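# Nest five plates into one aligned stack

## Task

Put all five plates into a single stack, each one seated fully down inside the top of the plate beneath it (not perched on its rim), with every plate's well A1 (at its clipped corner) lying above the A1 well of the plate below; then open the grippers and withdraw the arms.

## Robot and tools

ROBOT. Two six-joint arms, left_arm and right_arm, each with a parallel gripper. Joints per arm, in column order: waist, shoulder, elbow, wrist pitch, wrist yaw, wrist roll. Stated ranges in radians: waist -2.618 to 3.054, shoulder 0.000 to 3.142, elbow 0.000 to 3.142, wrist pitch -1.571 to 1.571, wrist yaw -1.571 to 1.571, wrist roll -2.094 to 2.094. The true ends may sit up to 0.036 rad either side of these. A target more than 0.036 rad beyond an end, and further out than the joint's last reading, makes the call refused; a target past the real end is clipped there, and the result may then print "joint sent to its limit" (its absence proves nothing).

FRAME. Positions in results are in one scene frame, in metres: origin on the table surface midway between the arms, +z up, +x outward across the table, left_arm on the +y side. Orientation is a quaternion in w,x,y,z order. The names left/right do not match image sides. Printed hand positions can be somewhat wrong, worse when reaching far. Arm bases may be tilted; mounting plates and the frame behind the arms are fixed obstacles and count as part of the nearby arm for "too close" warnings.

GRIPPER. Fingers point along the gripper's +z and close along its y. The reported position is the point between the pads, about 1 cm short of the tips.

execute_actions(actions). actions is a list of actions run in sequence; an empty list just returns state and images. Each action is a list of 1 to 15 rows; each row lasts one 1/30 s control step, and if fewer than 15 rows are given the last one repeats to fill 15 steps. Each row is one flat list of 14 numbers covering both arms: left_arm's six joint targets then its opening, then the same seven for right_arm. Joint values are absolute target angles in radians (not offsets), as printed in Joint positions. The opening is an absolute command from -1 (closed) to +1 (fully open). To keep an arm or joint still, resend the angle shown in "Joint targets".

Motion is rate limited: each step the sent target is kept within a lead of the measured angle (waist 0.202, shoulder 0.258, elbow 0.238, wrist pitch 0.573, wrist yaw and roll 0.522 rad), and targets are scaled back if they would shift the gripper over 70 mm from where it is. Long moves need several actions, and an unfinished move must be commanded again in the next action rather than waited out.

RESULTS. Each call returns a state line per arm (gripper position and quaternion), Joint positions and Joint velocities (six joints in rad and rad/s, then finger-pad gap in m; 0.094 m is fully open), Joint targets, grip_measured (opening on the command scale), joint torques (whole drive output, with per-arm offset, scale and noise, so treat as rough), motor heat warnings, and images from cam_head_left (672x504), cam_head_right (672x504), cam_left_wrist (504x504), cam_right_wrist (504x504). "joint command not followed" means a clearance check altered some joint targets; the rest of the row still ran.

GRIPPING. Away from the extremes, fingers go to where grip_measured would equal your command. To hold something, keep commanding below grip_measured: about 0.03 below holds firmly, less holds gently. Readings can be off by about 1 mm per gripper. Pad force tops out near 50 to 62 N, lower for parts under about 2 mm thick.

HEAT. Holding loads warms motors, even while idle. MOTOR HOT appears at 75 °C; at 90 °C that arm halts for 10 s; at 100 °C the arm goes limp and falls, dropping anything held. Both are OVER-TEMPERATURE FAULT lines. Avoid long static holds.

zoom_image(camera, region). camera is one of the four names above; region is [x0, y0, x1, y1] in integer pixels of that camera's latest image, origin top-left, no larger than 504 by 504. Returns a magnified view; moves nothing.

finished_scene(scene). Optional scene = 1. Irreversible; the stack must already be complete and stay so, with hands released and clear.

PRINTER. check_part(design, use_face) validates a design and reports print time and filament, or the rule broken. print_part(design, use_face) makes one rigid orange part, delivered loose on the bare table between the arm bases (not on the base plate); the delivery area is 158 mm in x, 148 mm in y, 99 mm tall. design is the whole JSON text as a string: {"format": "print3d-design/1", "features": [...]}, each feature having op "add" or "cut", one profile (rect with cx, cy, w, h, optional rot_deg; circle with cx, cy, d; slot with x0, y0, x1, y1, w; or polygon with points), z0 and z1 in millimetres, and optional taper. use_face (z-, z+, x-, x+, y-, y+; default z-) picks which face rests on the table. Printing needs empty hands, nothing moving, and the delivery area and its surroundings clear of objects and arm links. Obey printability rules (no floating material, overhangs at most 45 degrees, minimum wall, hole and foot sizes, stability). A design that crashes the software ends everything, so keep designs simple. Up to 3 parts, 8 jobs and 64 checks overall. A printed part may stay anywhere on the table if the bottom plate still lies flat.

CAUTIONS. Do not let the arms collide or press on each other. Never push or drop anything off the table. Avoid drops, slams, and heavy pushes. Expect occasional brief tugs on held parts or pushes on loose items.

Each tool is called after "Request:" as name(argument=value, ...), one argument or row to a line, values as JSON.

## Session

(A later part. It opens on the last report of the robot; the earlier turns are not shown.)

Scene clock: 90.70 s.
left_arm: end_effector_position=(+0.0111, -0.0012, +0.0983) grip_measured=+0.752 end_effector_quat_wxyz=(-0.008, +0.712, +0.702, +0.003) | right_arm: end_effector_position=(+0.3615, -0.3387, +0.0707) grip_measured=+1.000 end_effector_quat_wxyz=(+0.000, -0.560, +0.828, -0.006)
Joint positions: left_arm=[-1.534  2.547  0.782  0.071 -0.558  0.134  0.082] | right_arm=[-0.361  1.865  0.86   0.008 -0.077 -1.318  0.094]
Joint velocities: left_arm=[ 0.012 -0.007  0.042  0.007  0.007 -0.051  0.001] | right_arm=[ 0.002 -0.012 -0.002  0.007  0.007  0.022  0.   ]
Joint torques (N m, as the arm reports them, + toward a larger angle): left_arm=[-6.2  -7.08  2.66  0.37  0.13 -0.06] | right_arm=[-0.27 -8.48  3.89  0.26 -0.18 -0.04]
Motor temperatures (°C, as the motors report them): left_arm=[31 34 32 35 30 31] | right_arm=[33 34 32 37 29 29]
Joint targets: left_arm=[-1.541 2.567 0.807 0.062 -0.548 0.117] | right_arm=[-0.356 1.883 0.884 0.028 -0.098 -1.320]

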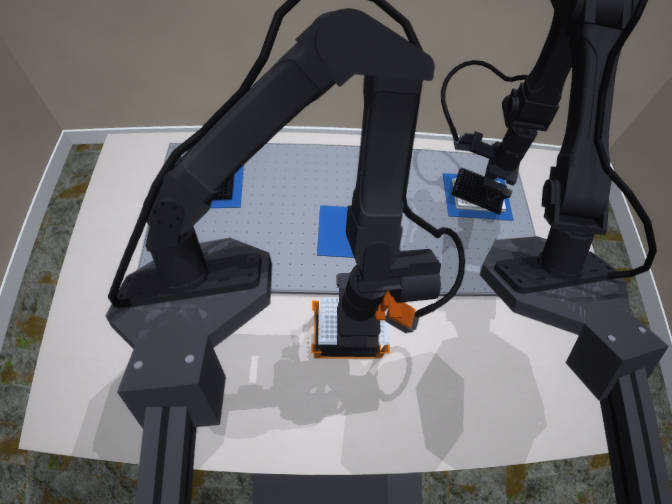

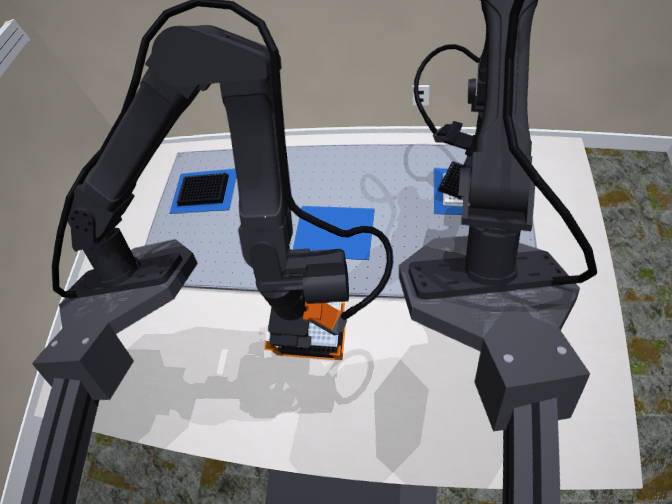

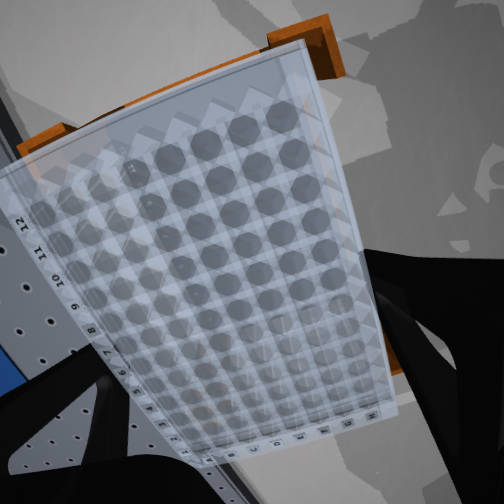

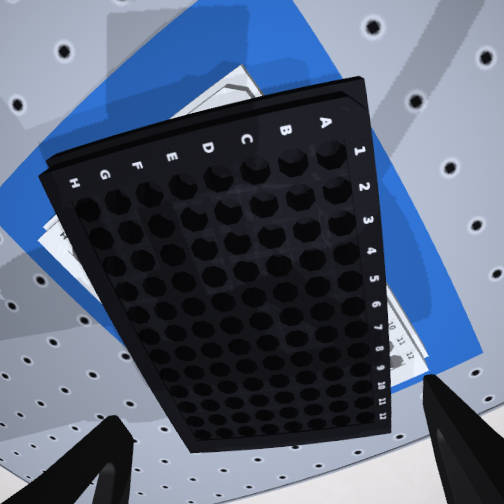

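Request:
execute_actions(
  actions=[
    [[-1.543,2.570,0.790,0.070,-0.553,0.115,0.72,-0.348,1.890,0.890,0.029,-0.085,-1.315,1],[-1.545,2.573,0.772,0.080,-0.558,0.113,0.72,-0.340,1.897,0.895,0.030,-0.075,-1.309,1],[-1.546,2.575,0.757,0.090,-0.562,0.112,0.72,-0.333,1.902,0.899,0.030,-0.067,-1.303,1],[-1.547,2.577,0.749,0.098,-0.565,0.111,0.72,-0.327,1.907,0.902,0.031,-0.062,-1.298,1],[-1.548,2.578,0.744,0.105,-0.567,0.110,0.72,-0.321,1.911,0.905,0.032,-0.058,-1.293,1],[-1.549,2.579,0.740,0.112,-0.569,0.109,0.72,-0.316,1.915,0.908,0.032,-0.055,-1.288,1],[-1.550,2.580,0.736,0.119,-0.571,0.108,0.72,-0.311,1.919,0.910,0.033,-0.052,-1.284,1],[-1.551,2.581,0.732,0.125,-0.572,0.107,0.72,-0.306,1.922,0.912,0.033,-0.049,-1.280,1],[-1.552,2.582,0.729,0.131,-0.573,0.106,0.72,-0.302,1.925,0.914,0.034,-0.046,-1.276,1],[-1.553,2.583,0.726,0.135,-0.574,0.105,0.72,-0.299,1.928,0.916,0.035,-0.044,-1.273,1],[-1.553,2.584,0.723,0.138,-0.575,0.105,0.72,-0.296,1.930,0.918,0.035,-0.042,-1.270,1]],
  ],
)

Scene clock: 94.93 s.
left_arm: end_effector_position=(+0.0082, +0.0066, +0.0958) grip_measured=+0.752 end_effector_quat_wxyz=(-0.003, +0.706, +0.708, +0.004) | right_arm: end_effector_position=(+0.3658, -0.3199, +0.0589) grip_measured=+1.000 end_effector_quat_wxyz=(-0.001, -0.565, +0.825, -0.001)
Joint positions: left_arm=[-1.54   2.558  0.748  0.119 -0.564  0.114  0.082] | right_arm=[-0.302  1.912  0.893  0.016 -0.051 -1.282  0.094]
Joint velocities: left_arm=[-0.022  0.056  0.007  0.051 -0.022  0.022 -0.002] | right_arm=[ 0.002 -0.007 -0.012  0.022  0.051  0.037  0.   ]
Joint torques (N m, as the arm reports them, + toward a larger angle): left_arm=[-6.62 -6.59 -1.48  0.67 -0.11 -0.11] | right_arm=[-0.02 -8.6   3.82  0.28  0.07  0.02]
Motor temperatures (°C, as the motors report them): left_arm=[31 34 32 35 30 31] | right_arm=[33 34 32 37 29 29]
Joint targets: left_arm=[-1.553 2.584 0.723 0.138 -0.575 0.105] | right_arm=[-0.296 1.930 0.918 0.035 -0.042 -1.270]

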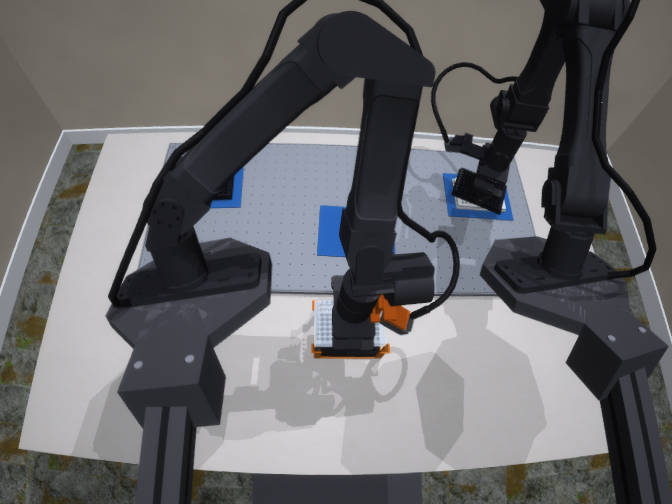

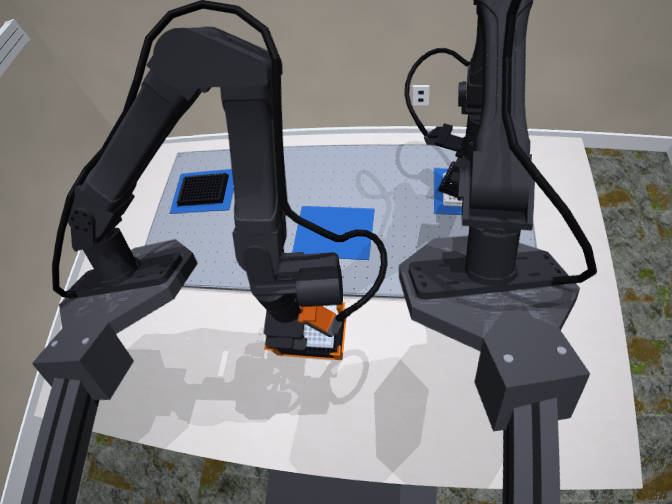

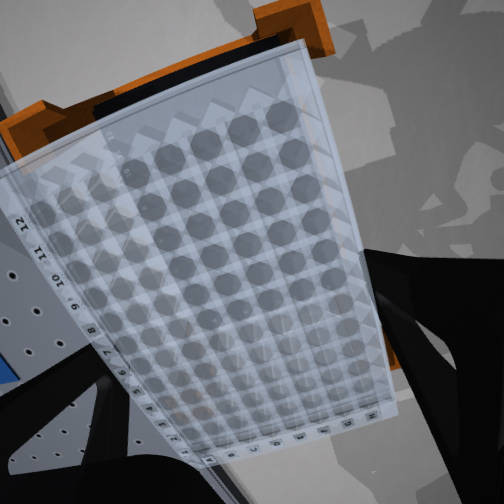

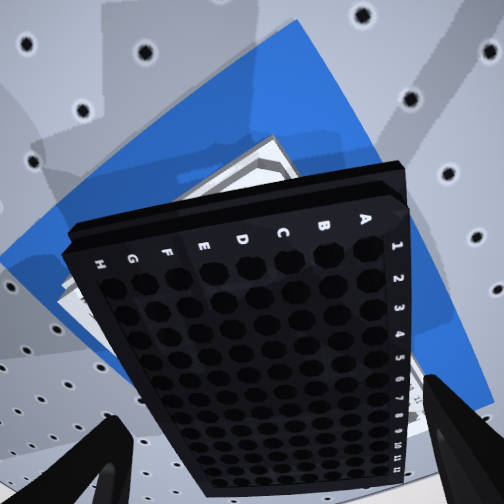

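Request:
zoom_image(
  camera="cam_left_wrist",
  region=[210, 0, 380, 110],
)

Request:
zoom_image(
  camera="cam_left_wrist",
  region=[0, 70, 170, 210],
)

Request:
zoom_image(
  camera="cam_head_left",
  region=[290, 270, 430, 375],
)

Region (210, 0, 380, 110) of cam_left_wrist's 504x504 image, scaled by 2.965, with more detail than that image has; it fills the top 326 rows of this view, and the rest is white.

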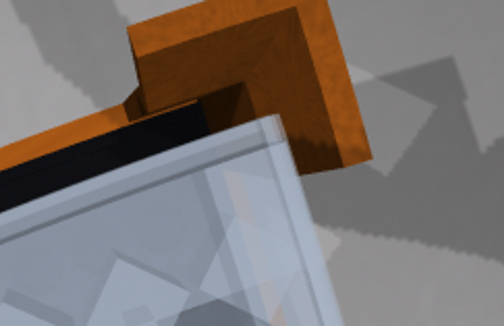

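Region (0, 70, 170, 210) of cam_left_wrist's 504x504 image, scaled by 2.965, with more detail than that image has; it fills the top 415 rows of this view, and the rest is white.

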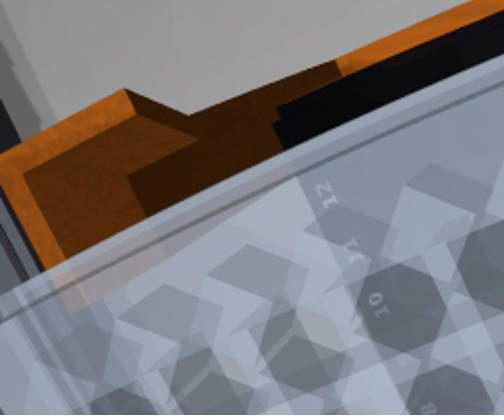

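Region (290, 270, 430, 375) of cam_head_left's 672x504 image, scaled by 3.600, with more detail than that image has; it fills the top 378 rows of this view, and the rest is white.

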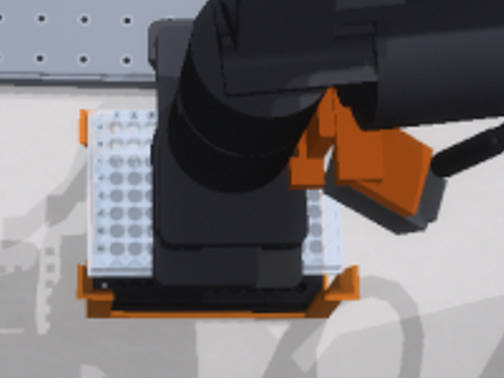

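Request:
execute_actions(
  actions=[],
)

Scene clock: 97.23 s.
left_arm: end_effector_position=(+0.0084, +0.0054, +0.0954) grip_measured=+0.752 end_effector_quat_wxyz=(-0.000, +0.704, +0.710, +0.003) | right_arm: end_effector_position=(+0.3658, -0.3210, +0.0589) grip_measured=+1.000 end_effector_quat_wxyz=(-0.003, -0.563, +0.827, -0.003)
Joint positions: left_arm=[-1.54   2.56   0.747  0.129 -0.566  0.112  0.082] | right_arm=[-0.302  1.912  0.893  0.016 -0.046 -1.275  0.094]
Joint velocities: left_arm=[ 0.007 -0.002 -0.012 -0.007 -0.007 -0.066  0.001] | right_arm=[-0.002 -0.002 -0.017  0.037 -0.007  0.022  0.   ]
Joint torques (N m, as the arm reports them, + toward a larger angle): left_arm=[-6.66 -6.45 -1.52  0.62 -0.1  -0.1 ] | right_arm=[ 0.04 -8.61  3.78  0.24  0.04  0.02]
Motor temperatures (°C, as the motors report them): left_arm=[32 34 32 35 30 31] | right_arm=[33 34 32 37 29 29]
Joint targets: left_arm=[-1.553 2.584 0.723 0.138 -0.575 0.105] | right_arm=[-0.296 1.930 0.918 0.035 -0.042 -1.270]

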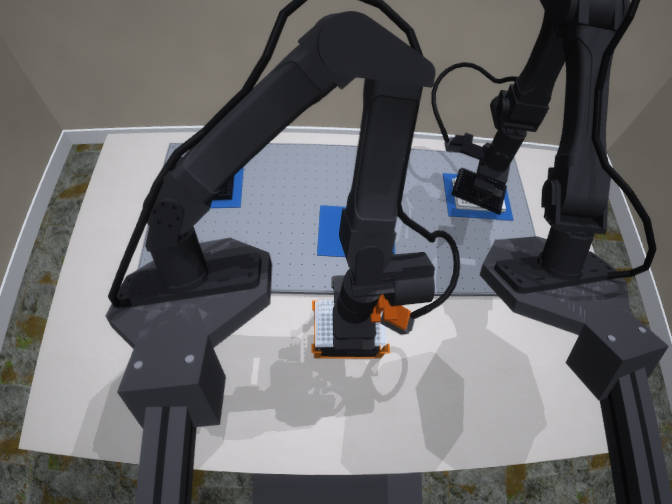

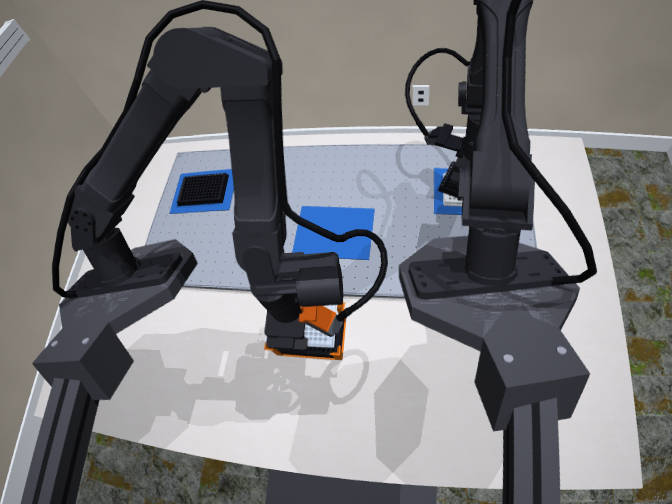

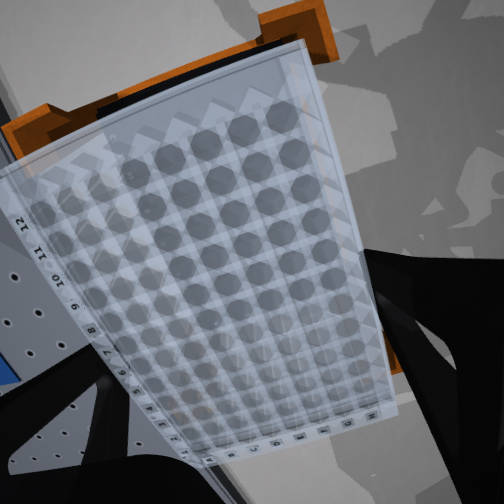

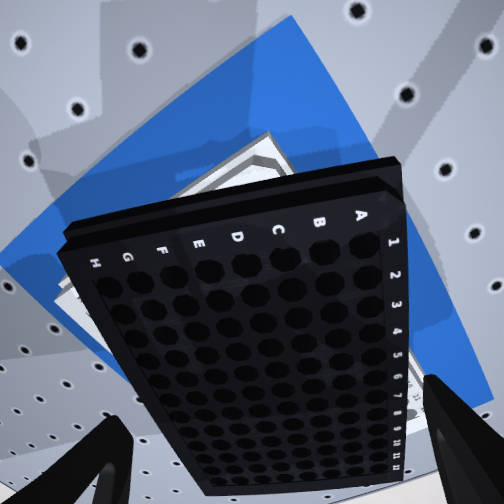

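Request:
execute_actions(
  actions=[
    [[-1.548,2.592,0.750,0.139,-0.575,0.118,0.72,-0.300,1.934,0.921,0.040,-0.050,-1.276,1],[-1.544,2.598,0.772,0.142,-0.575,0.126,0.72,-0.303,1.938,0.923,0.044,-0.060,-1.281,1],[-1.541,2.602,0.785,0.148,-0.575,0.135,0.72,-0.305,1.943,0.925,0.048,-0.068,-1.285,1],[-1.538,2.607,0.786,0.155,-0.576,0.141,0.72,-0.305,1.948,0.926,0.052,-0.068,-1.286,1],[-1.536,2.611,0.787,0.161,-0.576,0.144,0.72,-0.305,1.953,0.927,0.056,-0.068,-1.286,1],[-1.533,2.614,0.788,0.166,-0.576,0.147,0.72,-0.305,1.958,0.928,0.060,-0.068,-1.286,1],[-1.531,2.618,0.788,0.170,-0.577,0.149,0.72,-0.305,1.963,0.929,0.063,-0.068,-1.286,1],[-1.529,2.622,0.789,0.174,-0.577,0.152,0.72,-0.305,1.968,0.930,0.066,-0.068,-1.286,1],[-1.526,2.626,0.790,0.176,-0.577,0.154,0.72,-0.305,1.972,0.931,0.068,-0.068,-1.286,1],[-1.524,2.629,0.791,0.178,-0.578,0.156,0.72,-0.305,1.976,0.932,0.069,-0.068,-1.286,1],[-1.522,2.633,0.792,0.178,-0.578,0.156,0.72,-0.305,1.979,0.933,0.070,-0.068,-1.286,1],[-1.522,2.633,0.792,0.178,-0.578,0.156,0.72,-0.305,1.982,0.934,0.070,-0.068,-1.286,1]],
  ],
)

Scene clock: 99.40 s.
left_arm: end_effector_position=(+0.0055, +0.0042, +0.0849) grip_measured=+0.752 end_effector_quat_wxyz=(-0.001, +0.711, +0.703, +0.004) | right_arm: end_effector_position=(+0.3634, -0.3215, +0.0458) grip_measured=+1.000 end_effector_quat_wxyz=(-0.005, -0.564, +0.825, -0.001)
Joint positions: left_arm=[-1.527  2.608  0.767  0.164 -0.569  0.145  0.082] | right_arm=[-0.302  1.965  0.909  0.047 -0.046 -1.28   0.094]
Joint velocities: left_arm=[ 0.007  0.017 -0.017  0.037 -0.081  0.007 -0.   ] | right_arm=[ 0.002  0.007  0.017  0.022  0.007 -0.037  0.   ]
Joint torques (N m, as the arm reports them, + toward a larger angle): left_arm=[-5.21 -6.45  2.5   0.65 -0.09  0.09] | right_arm=[-0.77 -8.92  3.55  0.26 -0.22 -0.09]
Motor temperatures (°C, as the motors report them): left_arm=[32 34 32 35 30 31] | right_arm=[33 34 32 37 29 29]
Joint targets: left_arm=[-1.522 2.633 0.792 0.178 -0.578 0.156] | right_arm=[-0.305 1.982 0.934 0.070 -0.068 -1.286]

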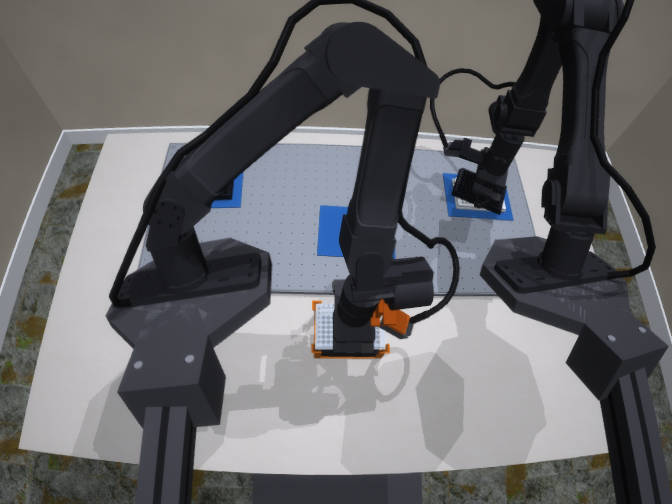

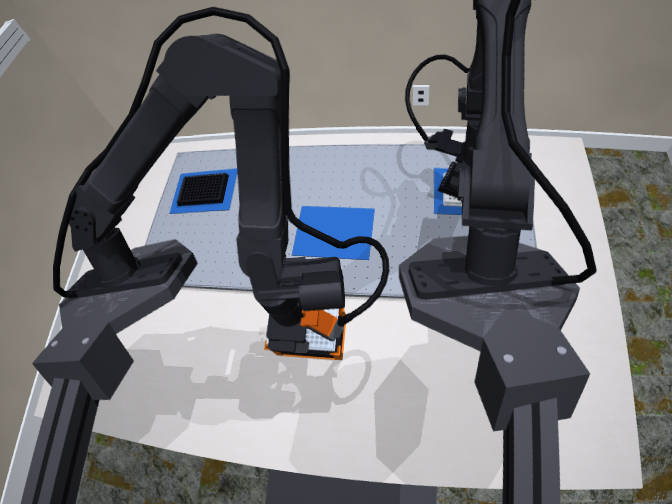

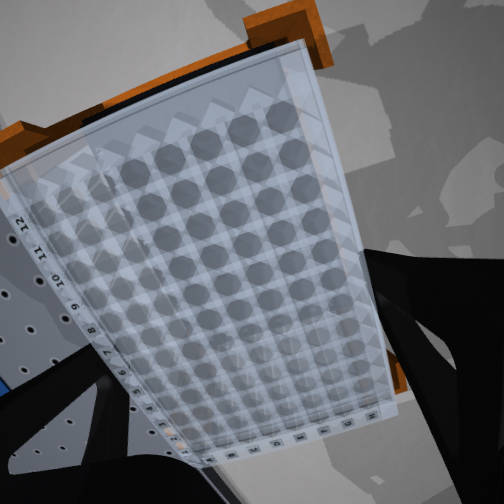

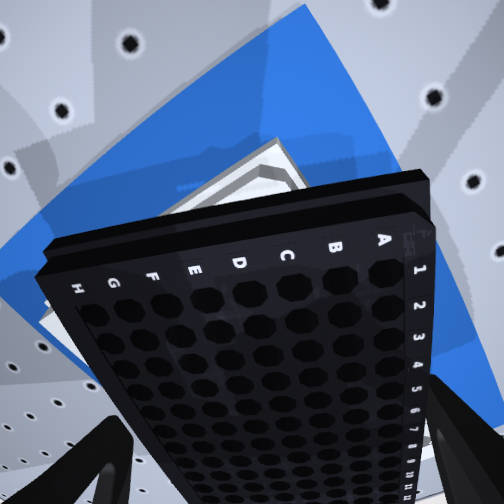

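Request:
zoom_image(
  camera="cam_right_wrist",
  region=[344, 344, 504, 504],
)

Request:
zoom_image(
  camera="cam_right_wrist",
  region=[50, 344, 210, 504],
)

Request:
zoom_image(
  camera="cam_left_wrist",
  region=[210, 0, 380, 110],
)

Request:
zoom_image(
  camera="cam_left_wrist",
  region=[0, 90, 170, 230],
)

Request:
zoom_image(
  camera="cam_head_left",
  region=[290, 270, 430, 375],
)

Region (344, 344, 504, 504) of cam_right_wrist's 504x504 image, scaled by 3.150, with more detail than that image has.

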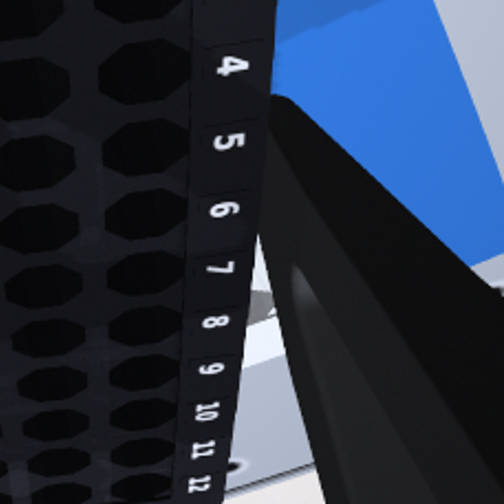

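Region (50, 344, 210, 504) of cam_right_wrist's 504x504 image, scaled by 3.150, with more detail than that image has.

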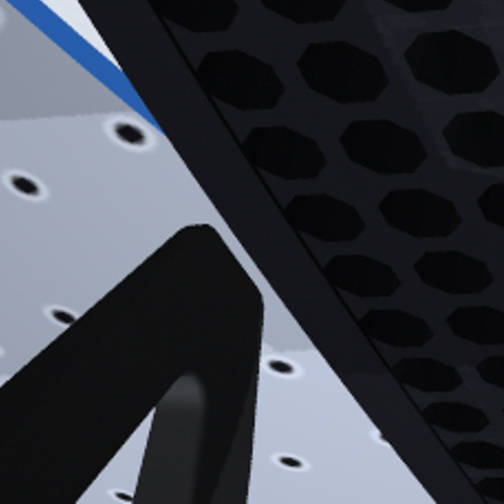

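Region (210, 0, 380, 110) of cam_left_wrist's 504x504 image, scaled by 2.965, with more detail than that image has; it fills the top 326 rows of this view, and the rest is white.

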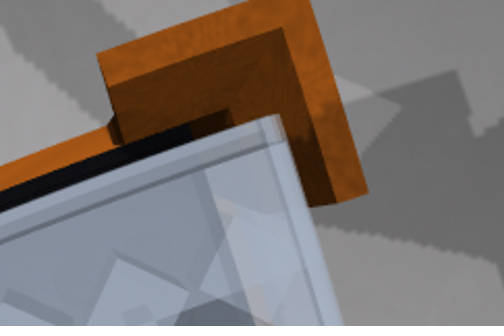

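Region (0, 90, 170, 230) of cam_left_wrist's 504x504 image, scaled by 2.965, with more detail than that image has; it fills the top 415 rows of this view, and the rest is white.

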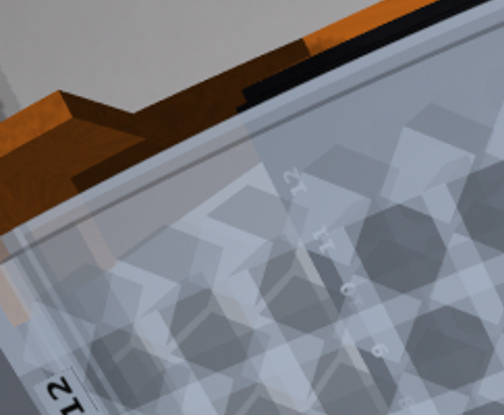

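Region (290, 270, 430, 375) of cam_head_left's 672x504 image, scaled by 3.600, with more detail than that image has; it fills the top 378 rows of this view, and the rest is white.

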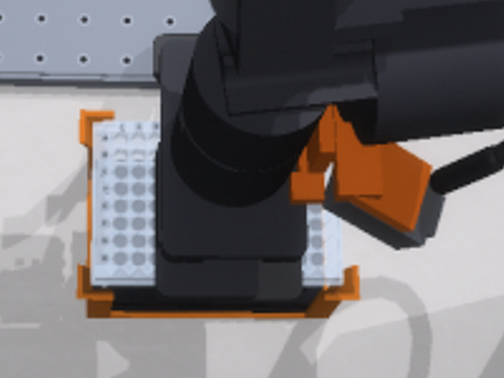

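Request:
execute_actions(
  actions=[
    [[-1.514,2.634,0.792,0.188,-0.578,0.163,0.72,-0.309,1.983,0.936,0.070,-0.071,-1.289,1],[-1.509,2.640,0.7935,0.203,-0.578,0.170,0.72,-0.313,1.984,0.937,0.070,-0.074,-1.292,1],[-1.504,2.647,0.7956,0.217,-0.579,0.176,0.72,-0.317,1.985,0.938,0.070,-0.076,-1.295,1],[-1.4994,2.655,0.798,0.225,-0.579,0.182,0.72,-0.320,1.986,0.939,0.070,-0.078,-1.298,1],[-1.4948,2.662,0.800,0.233,-0.579,0.187,0.72,-0.323,1.986,0.939,0.070,-0.078,-1.300,1],[-1.4902,2.670,0.8026,0.241,-0.580,0.193,0.72,-0.325,1.986,0.939,0.070,-0.078,-1.302,1],[-1.4855,2.677,0.805,0.249,-0.580,0.198,0.72,-0.327,1.986,0.939,0.070,-0.078,-1.304,1],[-1.4809,2.684,0.808,0.256,-0.580,0.204,0.72,-0.329,1.986,0.939,0.070,-0.078,-1.304,1],[-1.4763,2.692,0.810,0.264,-0.581,0.209,0.72,-0.329,1.986,0.939,0.070,-0.078,-1.304,1],[-1.4716,2.699,0.813,0.2715,-0.581,0.215,0.72,-0.329,1.986,0.939,0.070,-0.078,-1.304,1],[-1.467,2.707,0.816,0.279,-0.581,0.220,0.72,-0.329,1.986,0.939,0.070,-0.078,-1.304,0.95],[-1.4624,2.714,0.8185,0.2864,-0.582,0.226,0.72,-0.329,1.986,0.939,0.070,-0.078,-1.304,0.9],[-1.4577,2.722,0.821,0.294,-0.582,0.231,0.72,-0.329,1.986,0.939,0.070,-0.078,-1.304,0.87],[-1.4531,2.729,0.824,0.301,-0.582,0.237,0.72,-0.329,1.986,0.939,0.070,-0.078,-1.304,0.85],[-1.4485,2.737,0.827,0.308,-0.582,0.242,0.72,-0.329,1.986,0.939,0.070,-0.078,-1.304,0.83]],
    [[-1.4438,2.744,0.830,0.3157,-0.583,0.248,0.72,-0.329,1.986,0.939,0.070,-0.078,-1.304,0.81],[-1.4392,2.751,0.833,0.323,-0.583,0.253,0.72,-0.329,1.986,0.939,0.070,-0.078,-1.304,0.795],[-1.4346,2.759,0.836,0.330,-0.583,0.259,0.72,-0.329,1.986,0.939,0.070,-0.078,-1.304,0.78],[-1.4299,2.766,0.8396,0.335,-0.583,0.264,0.72,-0.329,1.986,0.939,0.070,-0.078,-1.304,0.77],[-1.4253,2.774,0.843,0.3395,-0.584,0.268,0.72,-0.329,1.986,0.939,0.070,-0.078,-1.304,0.76],[-1.4218,2.781,0.846,0.343,-0.584,0.272,0.72,-0.329,1.986,0.939,0.070,-0.078,-1.304,0.75],[-1.4188,2.787,0.849,0.345,-0.584,0.275,0.72,-0.329,1.986,0.939,0.070,-0.078,-1.304,0.74],[-1.4165,2.791,0.851,0.345,-0.584,0.2765,0.72,-0.329,1.986,0.939,0.070,-0.078,-1.304,0.73],[-1.4149,2.795,0.853,0.345,-0.584,0.2765,0.72,-0.329,1.986,0.939,0.070,-0.078,-1.304,0.72],[-1.4149,2.798,0.854,0.345,-0.584,0.2765,0.72,-0.329,1.986,0.939,0.070,-0.078,-1.304,0.71],[-1.4149,2.798,0.854,0.345,-0.584,0.2765,0.72,-0.329,1.986,0.939,0.070,-0.078,-1.304,0.705]],
  ],
)

Scene clock: 102.53 s.
left_arm: end_effector_position=(+0.0069, +0.0033, +0.0404) grip_measured=+0.752 end_effector_quat_wxyz=(+0.000, +0.709, +0.706, +0.004) | right_arm: end_effector_position=(+0.3644, -0.3278, +0.0462) grip_measured=+0.722 end_effector_quat_wxyz=(-0.003, -0.565, +0.825, -0.004)
Joint positions: left_arm=[-1.421  2.771  0.83   0.334 -0.577  0.265  0.082] | right_arm=[-0.321  1.965  0.909  0.053 -0.054 -1.298  0.081]
Joint velocities: left_arm=[-0.007 -0.007  0.012 -0.022  0.037  0.066  0.   ] | right_arm=[ 0.012  0.007 -0.007 -0.037  0.066  0.007 -0.001]
Joint torques (N m, as the arm reports them, + toward a larger angle): left_arm=[-5.19 -6.39  1.46  0.61 -0.07  0.06] | right_arm=[-1.41 -8.48  3.98  0.25 -0.25 -0.07]
Motor temperatures (°C, as the motors report them): left_arm=[32 34 32 35 30 31] | right_arm=[33 34 32 37 29 29]
Joint targets: left_arm=[-1.415 2.798 0.854 0.345 -0.584 0.276] | right_arm=[-0.329 1.986 0.939 0.070 -0.078 -1.304]

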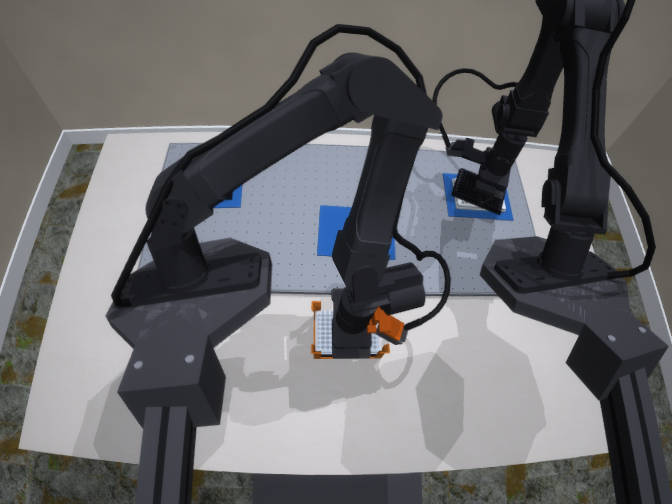

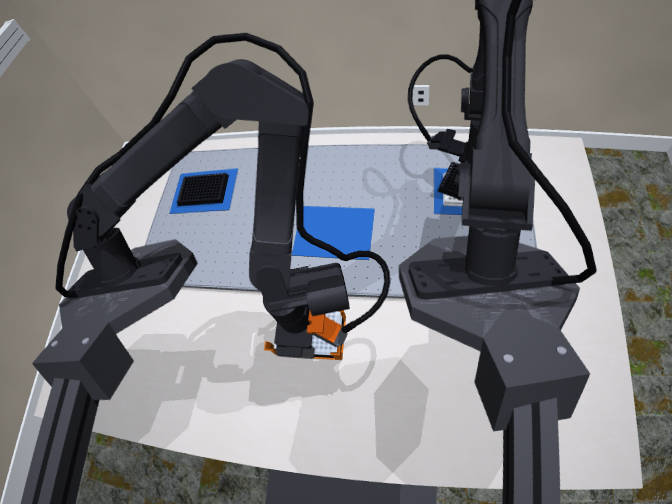

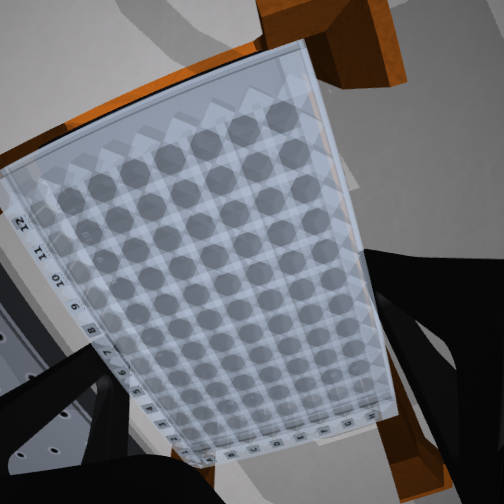

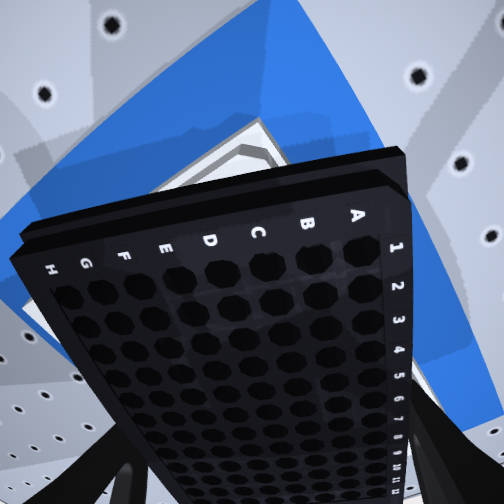

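Request:
zoom_image(
  camera="cam_left_wrist",
  region=[230, 0, 420, 130],
)

Request:
zoom_image(
  camera="cam_head_left",
  region=[290, 270, 430, 375],
)

Region (230, 0, 420, 130) of cam_left_wrist's 504x504 image, scaled by 2.653, with more detail than that image has; it fills the top 345 rows of this view, and the rest is white.

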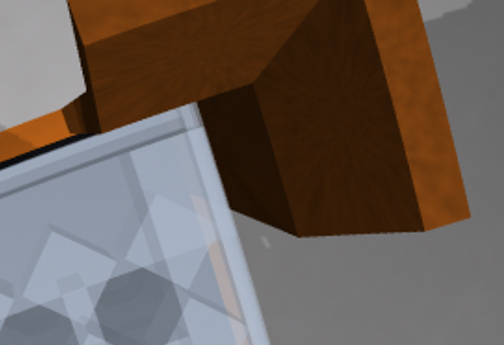

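Region (290, 270, 430, 375) of cam_head_left's 672x504 image, scaled by 3.600, with more detail than that image has; it fills the top 378 rows of this view, and the rest is white.

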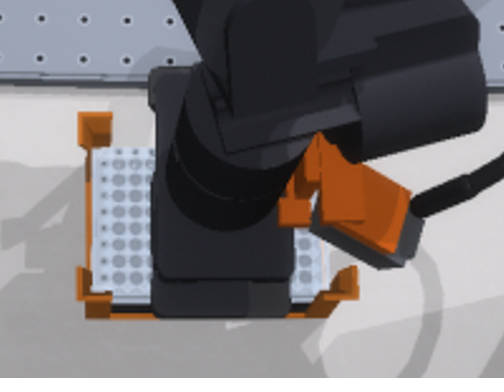

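Request:
execute_actions(
  actions=[
    [[-1.413,2.801,0.8555,0.349,-0.584,0.279,0.72,-0.329,1.986,0.939,0.070,-0.078,-1.304,0.695],[-1.411,2.804,0.857,0.352,-0.584,0.281,0.72,-0.329,1.970,0.920,0.056,-0.078,-1.304,0.69],[-1.409,2.807,0.858,0.355,-0.584,0.283,0.72,-0.329,1.955,0.903,0.042,-0.078,-1.304,0.69],[-1.407,2.810,0.8595,0.358,-0.584,0.285,0.72,-0.329,1.941,0.891,0.030,-0.078,-1.305,0.69],[-1.4055,2.812,0.861,0.360,-0.584,0.287,0.72,-0.330,1.932,0.888,0.020,-0.078,-1.305,0.69],[-1.404,2.8145,0.862,0.362,-0.584,0.289,0.72,-0.330,1.921,0.886,0.010,-0.078,-1.306,0.69],[-1.4025,2.817,0.863,0.364,-0.584,0.291,0.72,-0.331,1.909,0.883,0.000,-0.078,-1.306,0.69],[-1.401,2.8196,0.8646,0.3655,-0.584,0.293,0.72,-0.331,1.897,0.881,-0.010,-0.078,-1.307,0.69],[-1.401,2.8196,0.8646,0.3655,-0.584,0.293,0.72,-0.332,1.885,0.878,-0.019,-0.078,-1.307,0.69],[-1.401,2.8196,0.8646,0.3655,-0.584,0.293,0.72,-0.332,1.873,0.876,-0.028,-0.078,-1.308,0.69],[-1.401,2.8196,0.8646,0.3655,-0.584,0.293,0.72,-0.333,1.861,0.873,-0.037,-0.078,-1.308,0.69],[-1.401,2.8196,0.8646,0.3655,-0.584,0.293,0.72,-0.333,1.849,0.871,-0.045,-0.078,-1.309,0.69],[-1.401,2.8196,0.8646,0.3655,-0.584,0.293,0.72,-0.334,1.838,0.868,-0.052,-0.078,-1.309,0.69],[-1.401,2.8196,0.8646,0.3655,-0.584,0.293,0.72,-0.334,1.828,0.866,-0.057,-0.078,-1.310,0.69],[-1.401,2.8196,0.8646,0.3655,-0.584,0.293,0.72,-0.334,1.819,0.864,-0.059,-0.078,-1.310,0.69]],
  ],
)

Scene clock: 104.10 s.
left_arm: end_effector_position=(+0.0058, +0.0074, +0.0349) grip_measured=+0.752 end_effector_quat_wxyz=(-0.002, +0.711, +0.703, +0.006) | right_arm: end_effector_position=(+0.3723, -0.3269, +0.0730) grip_measured=+0.717 end_effector_quat_wxyz=(+0.003, -0.568, +0.823, -0.009)
Joint positions: left_arm=[-1.407  2.792  0.83   0.357 -0.578  0.284  0.082] | right_arm=[-0.321  1.859  0.888 -0.015 -0.054 -1.303  0.081]
Joint velocities: left_arm=[ 0.002 -0.007 -0.022  0.007 -0.037 -0.066 -0.   ] | right_arm=[-0.012 -0.31  -0.042 -0.11  -0.037 -0.022 -0.001]
Joint torques (N m, as the arm reports them, + toward a larger angle): left_arm=[-5.12 -6.24  2.19  0.6  -0.08  0.07] | right_arm=[ -1.8  -11.86   0.58  -0.15  -0.23  -0.07]
Motor temperatures (°C, as the motors report them): left_arm=[32 34 32 35 30 31] | right_arm=[33 34 32 37 29 29]
Joint targets: left_arm=[-1.401 2.819 0.865 0.366 -0.584 0.293] | right_arm=[-0.334 1.819 0.864 -0.059 -0.078 -1.310]

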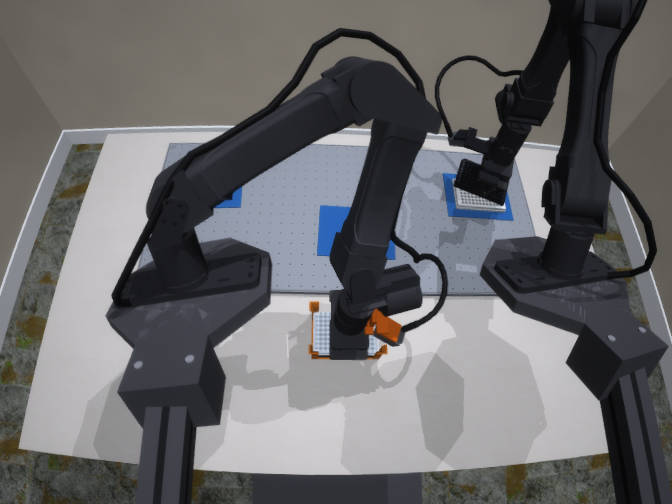

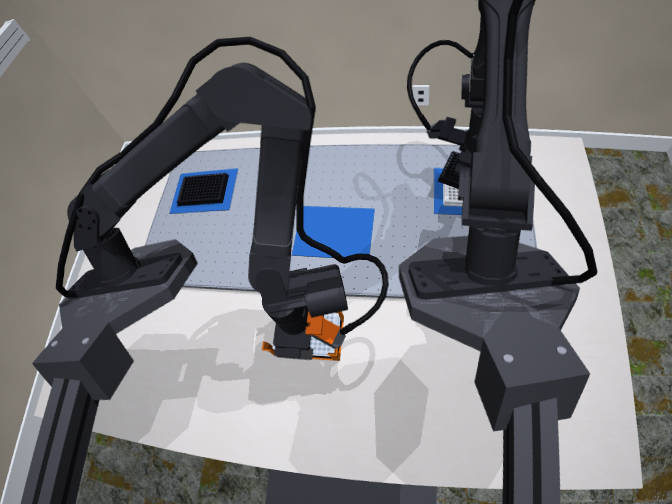

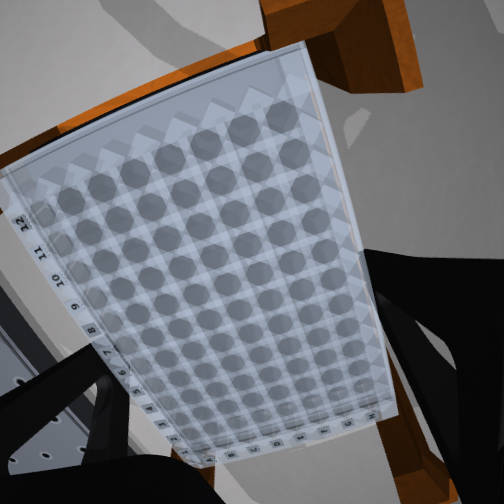

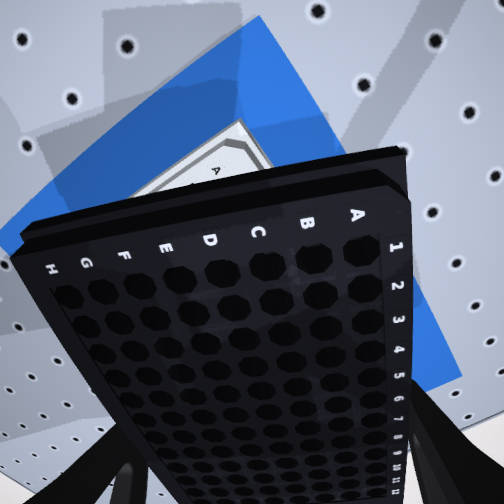

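Request:
zoom_image(
  camera="cam_head_right",
  region=[250, 300, 360, 375],
)

Request:
zoom_image(
  camera="cam_head_left",
  region=[295, 295, 405, 370],
)

Region (250, 300, 360, 375) of cam_head_right's 672x504 image, scaled by 4.582, with more detail than that image has; it fills the top 344 rows of this view, and the rest is white.

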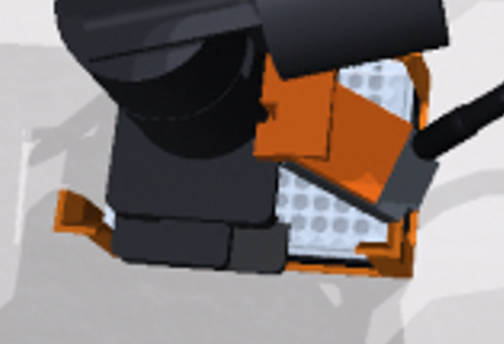

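Region (295, 295, 405, 370) of cam_head_left's 672x504 image, scaled by 4.582, with more detail than that image has; it fills the top 344 rows of this view, and the rest is white.

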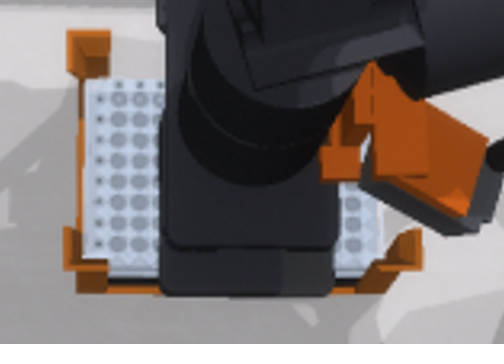

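Request:
execute_actions(
  actions=[
    [[-1.401,2.8196,0.855,0.372,-0.584,0.294,0.72,-0.326,1.819,0.861,-0.057,-0.074,-1.308,0.69],[-1.400,2.822,0.846,0.379,-0.584,0.295,0.72,-0.315,1.818,0.857,-0.052,-0.068,-1.304,0.69],[-1.399,2.825,0.846,0.385,-0.584,0.296,0.72,-0.300,1.817,0.852,-0.046,-0.060,-1.300,0.69],[-1.398,2.828,0.846,0.389,-0.584,0.297,0.72,-0.281,1.816,0.845,-0.040,-0.050,-1.294,0.69],[-1.397,2.831,0.846,0.391,-0.584,0.298,0.72,-0.259,1.814,0.837,-0.033,-0.038,-1.288,0.69],[-1.396,2.833,0.846,0.391,-0.584,0.298,0.72,-0.230,1.813,0.826,-0.026,-0.022,-1.279,0.69],[-1.396,2.831,0.846,0.391,-0.584,0.298,0.72,-0.201,1.811,0.816,-0.019,-0.007,-1.271,0.69],[-1.396,2.830,0.846,0.391,-0.584,0.298,0.72,-0.173,1.809,0.806,-0.012,0.008,-1.262,0.69],[-1.396,2.830,0.846,0.391,-0.584,0.298,0.72,-0.144,1.807,0.795,-0.006,0.024,-1.254,0.69],[-1.396,2.830,0.846,0.391,-0.584,0.298,0.72,-0.116,1.805,0.785,0.001,0.039,-1.245,0.69],[-1.396,2.830,0.846,0.391,-0.584,0.298,0.72,-0.087,1.804,0.774,0.007,0.054,-1.237,0.69],[-1.396,2.830,0.846,0.391,-0.584,0.298,0.72,-0.058,1.802,0.764,0.013,0.069,-1.228,0.69],[-1.396,2.830,0.846,0.391,-0.584,0.298,0.72,-0.030,1.800,0.754,0.019,0.085,-1.220,0.69],[-1.396,2.830,0.846,0.391,-0.584,0.298,0.72,-0.001,1.798,0.743,0.025,0.100,-1.211,0.69],[-1.396,2.830,0.846,0.391,-0.584,0.298,0.72,0.027,1.796,0.733,0.031,0.115,-1.203,0.69]],
  ],
)

Scene clock: 105.97 s.
left_arm: end_effector_position=(+0.0057, +0.0065, +0.0324) grip_measured=+0.752 end_effector_quat_wxyz=(+0.002, +0.709, +0.705, +0.004) | right_arm: end_effector_position=(+0.3216, -0.2289, +0.0755) grip_measured=+0.717 end_effector_quat_wxyz=(-0.016, -0.644, +0.764, +0.034)
Joint positions: left_arm=[-1.403  2.803  0.83   0.381 -0.578  0.291  0.082] | right_arm=[-0.023  1.832  0.77  -0.008  0.054 -1.24   0.081]
Joint velocities: left_arm=[-0.022 -0.002 -0.002 -0.007 -0.154 -0.007 -0.001] | right_arm=[ 0.794 -0.134 -0.3    0.139  0.344  0.198 -0.   ]
Joint torques (N m, as the arm reports them, + toward a larger angle): left_arm=[-5.11 -6.23  0.58  0.62 -0.06  0.08] | right_arm=[  1.04 -11.73   0.22   0.16   0.     0.02]
Motor temperatures (°C, as the motors report them): left_arm=[32 34 32 35 30 31] | right_arm=[33 35 32 37 29 29]
Joint targets: left_arm=[-1.396 2.830 0.846 0.391 -0.584 0.298] | right_arm=[0.027 1.796 0.733 0.031 0.115 -1.203]

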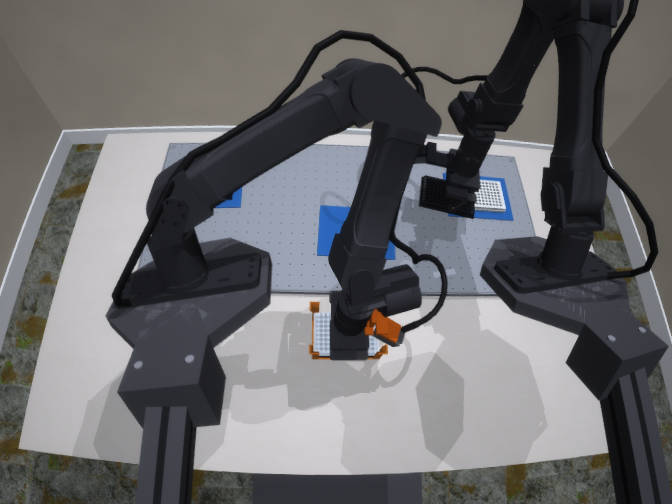

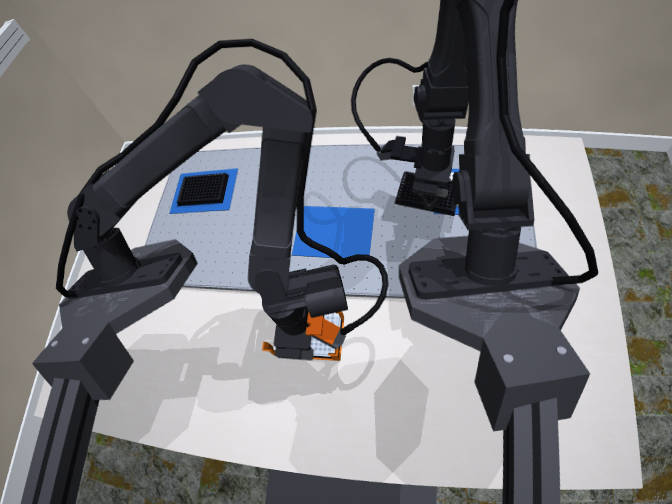

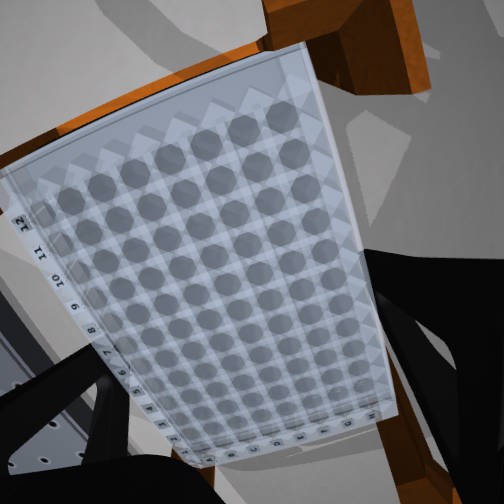

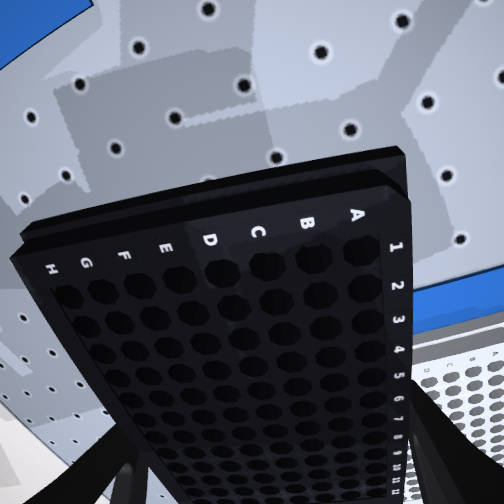

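Request:
execute_actions(
  actions=[
    [[-1.395,2.833,0.846,0.397,-0.584,0.299,0.72,0.056,1.795,0.723,0.038,0.131,-1.194,0.69],[-1.394,2.836,0.846,0.403,-0.584,0.300,0.72,0.085,1.793,0.712,0.046,0.146,-1.186,0.69],[-1.393,2.839,0.846,0.408,-0.584,0.301,0.72,0.113,1.791,0.702,0.053,0.161,-1.178,0.69],[-1.392,2.841,0.846,0.412,-0.584,0.302,0.72,0.142,1.789,0.691,0.060,0.177,-1.169,0.69],[-1.391,2.842,0.846,0.414,-0.584,0.303,0.72,0.171,1.788,0.681,0.067,0.192,-1.161,0.69],[-1.391,2.841,0.846,0.414,-0.584,0.303,0.72,0.199,1.786,0.671,0.074,0.207,-1.152,0.69],[-1.391,2.840,0.846,0.414,-0.584,0.303,0.72,0.228,1.784,0.660,0.081,0.223,-1.144,0.69],[-1.391,2.840,0.846,0.414,-0.584,0.303,0.72,0.256,1.782,0.650,0.088,0.238,-1.135,0.69],[-1.391,2.840,0.846,0.414,-0.584,0.303,0.72,0.285,1.780,0.640,0.096,0.253,-1.127,0.69],[-1.391,2.840,0.846,0.414,-0.584,0.303,0.72,0.314,1.779,0.629,0.103,0.269,-1.118,0.69],[-1.391,2.840,0.846,0.414,-0.584,0.303,0.72,0.342,1.777,0.619,0.110,0.284,-1.110,0.69],[-1.391,2.840,0.846,0.414,-0.584,0.303,0.72,0.370,1.775,0.609,0.117,0.299,-1.101,0.69],[-1.391,2.840,0.846,0.414,-0.584,0.303,0.72,0.393,1.774,0.601,0.122,0.311,-1.095,0.69],[-1.391,2.840,0.846,0.414,-0.584,0.303,0.72,0.410,1.773,0.594,0.127,0.320,-1.090,0.69],[-1.391,2.840,0.846,0.414,-0.584,0.303,0.72,0.419,1.772,0.591,0.129,0.325,-1.087,0.69]],
  ],
)

Scene clock: 106.97 s.
left_arm: end_effector_position=(+0.0058, +0.0058, +0.0301) grip_measured=+0.752 end_effector_quat_wxyz=(+0.005, +0.707, +0.707, +0.002) | right_arm: end_effector_position=(+0.2579, -0.1378, +0.0992) grip_measured=+0.717 end_effector_quat_wxyz=(-0.001, -0.731, +0.682, +0.018)
Joint positions: left_arm=[-1.398  2.813  0.83   0.403 -0.578  0.296  0.082] | right_arm=[ 0.389  1.801  0.62   0.088  0.271 -1.119  0.081]
Joint velocities: left_arm=[ 0.002  0.012 -0.007 -0.037 -0.007 -0.081 -0.002] | right_arm=[ 0.535 -0.037 -0.198  0.095  0.242  0.183 -0.001]
Joint torques (N m, as the arm reports them, + toward a larger angle): left_arm=[-5.18 -6.27  0.51  0.66 -0.06  0.07] | right_arm=[  2.18 -10.17   0.05   0.32   0.16   0.07]
Motor temperatures (°C, as the motors report them): left_arm=[32 34 32 35 30 31] | right_arm=[33 35 32 37 29 29]
Joint targets: left_arm=[-1.391 2.840 0.846 0.414 -0.584 0.303] | right_arm=[0.419 1.772 0.591 0.129 0.325 -1.087]

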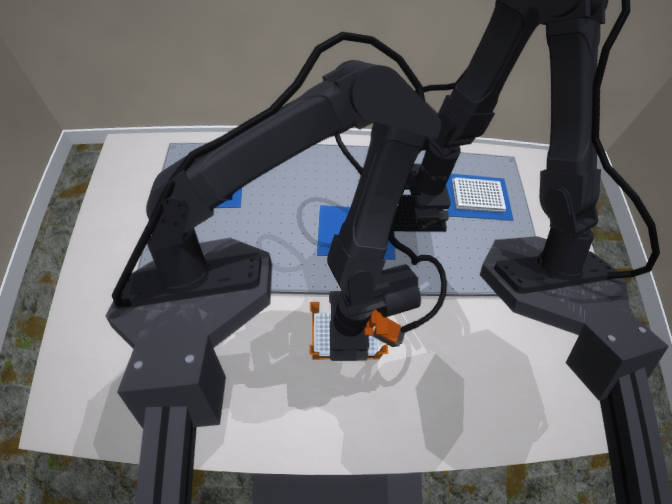

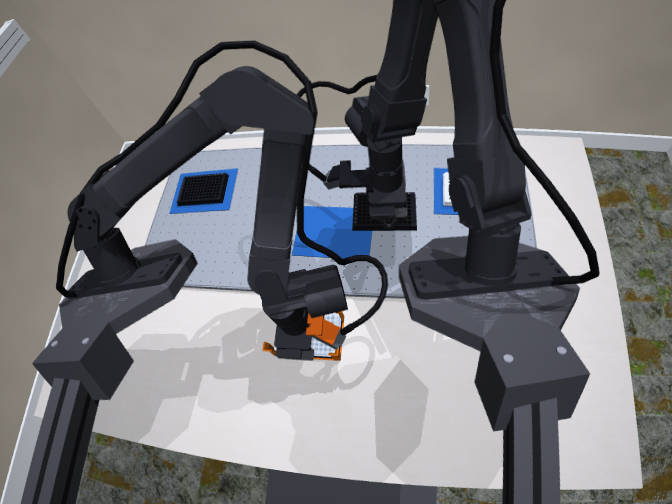

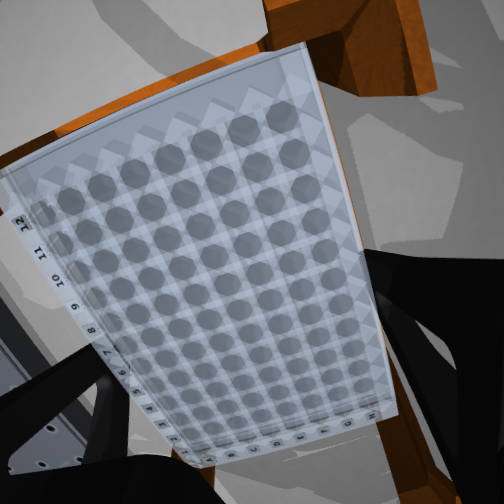

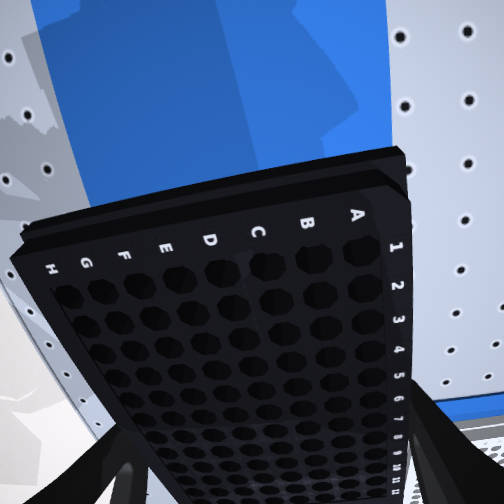

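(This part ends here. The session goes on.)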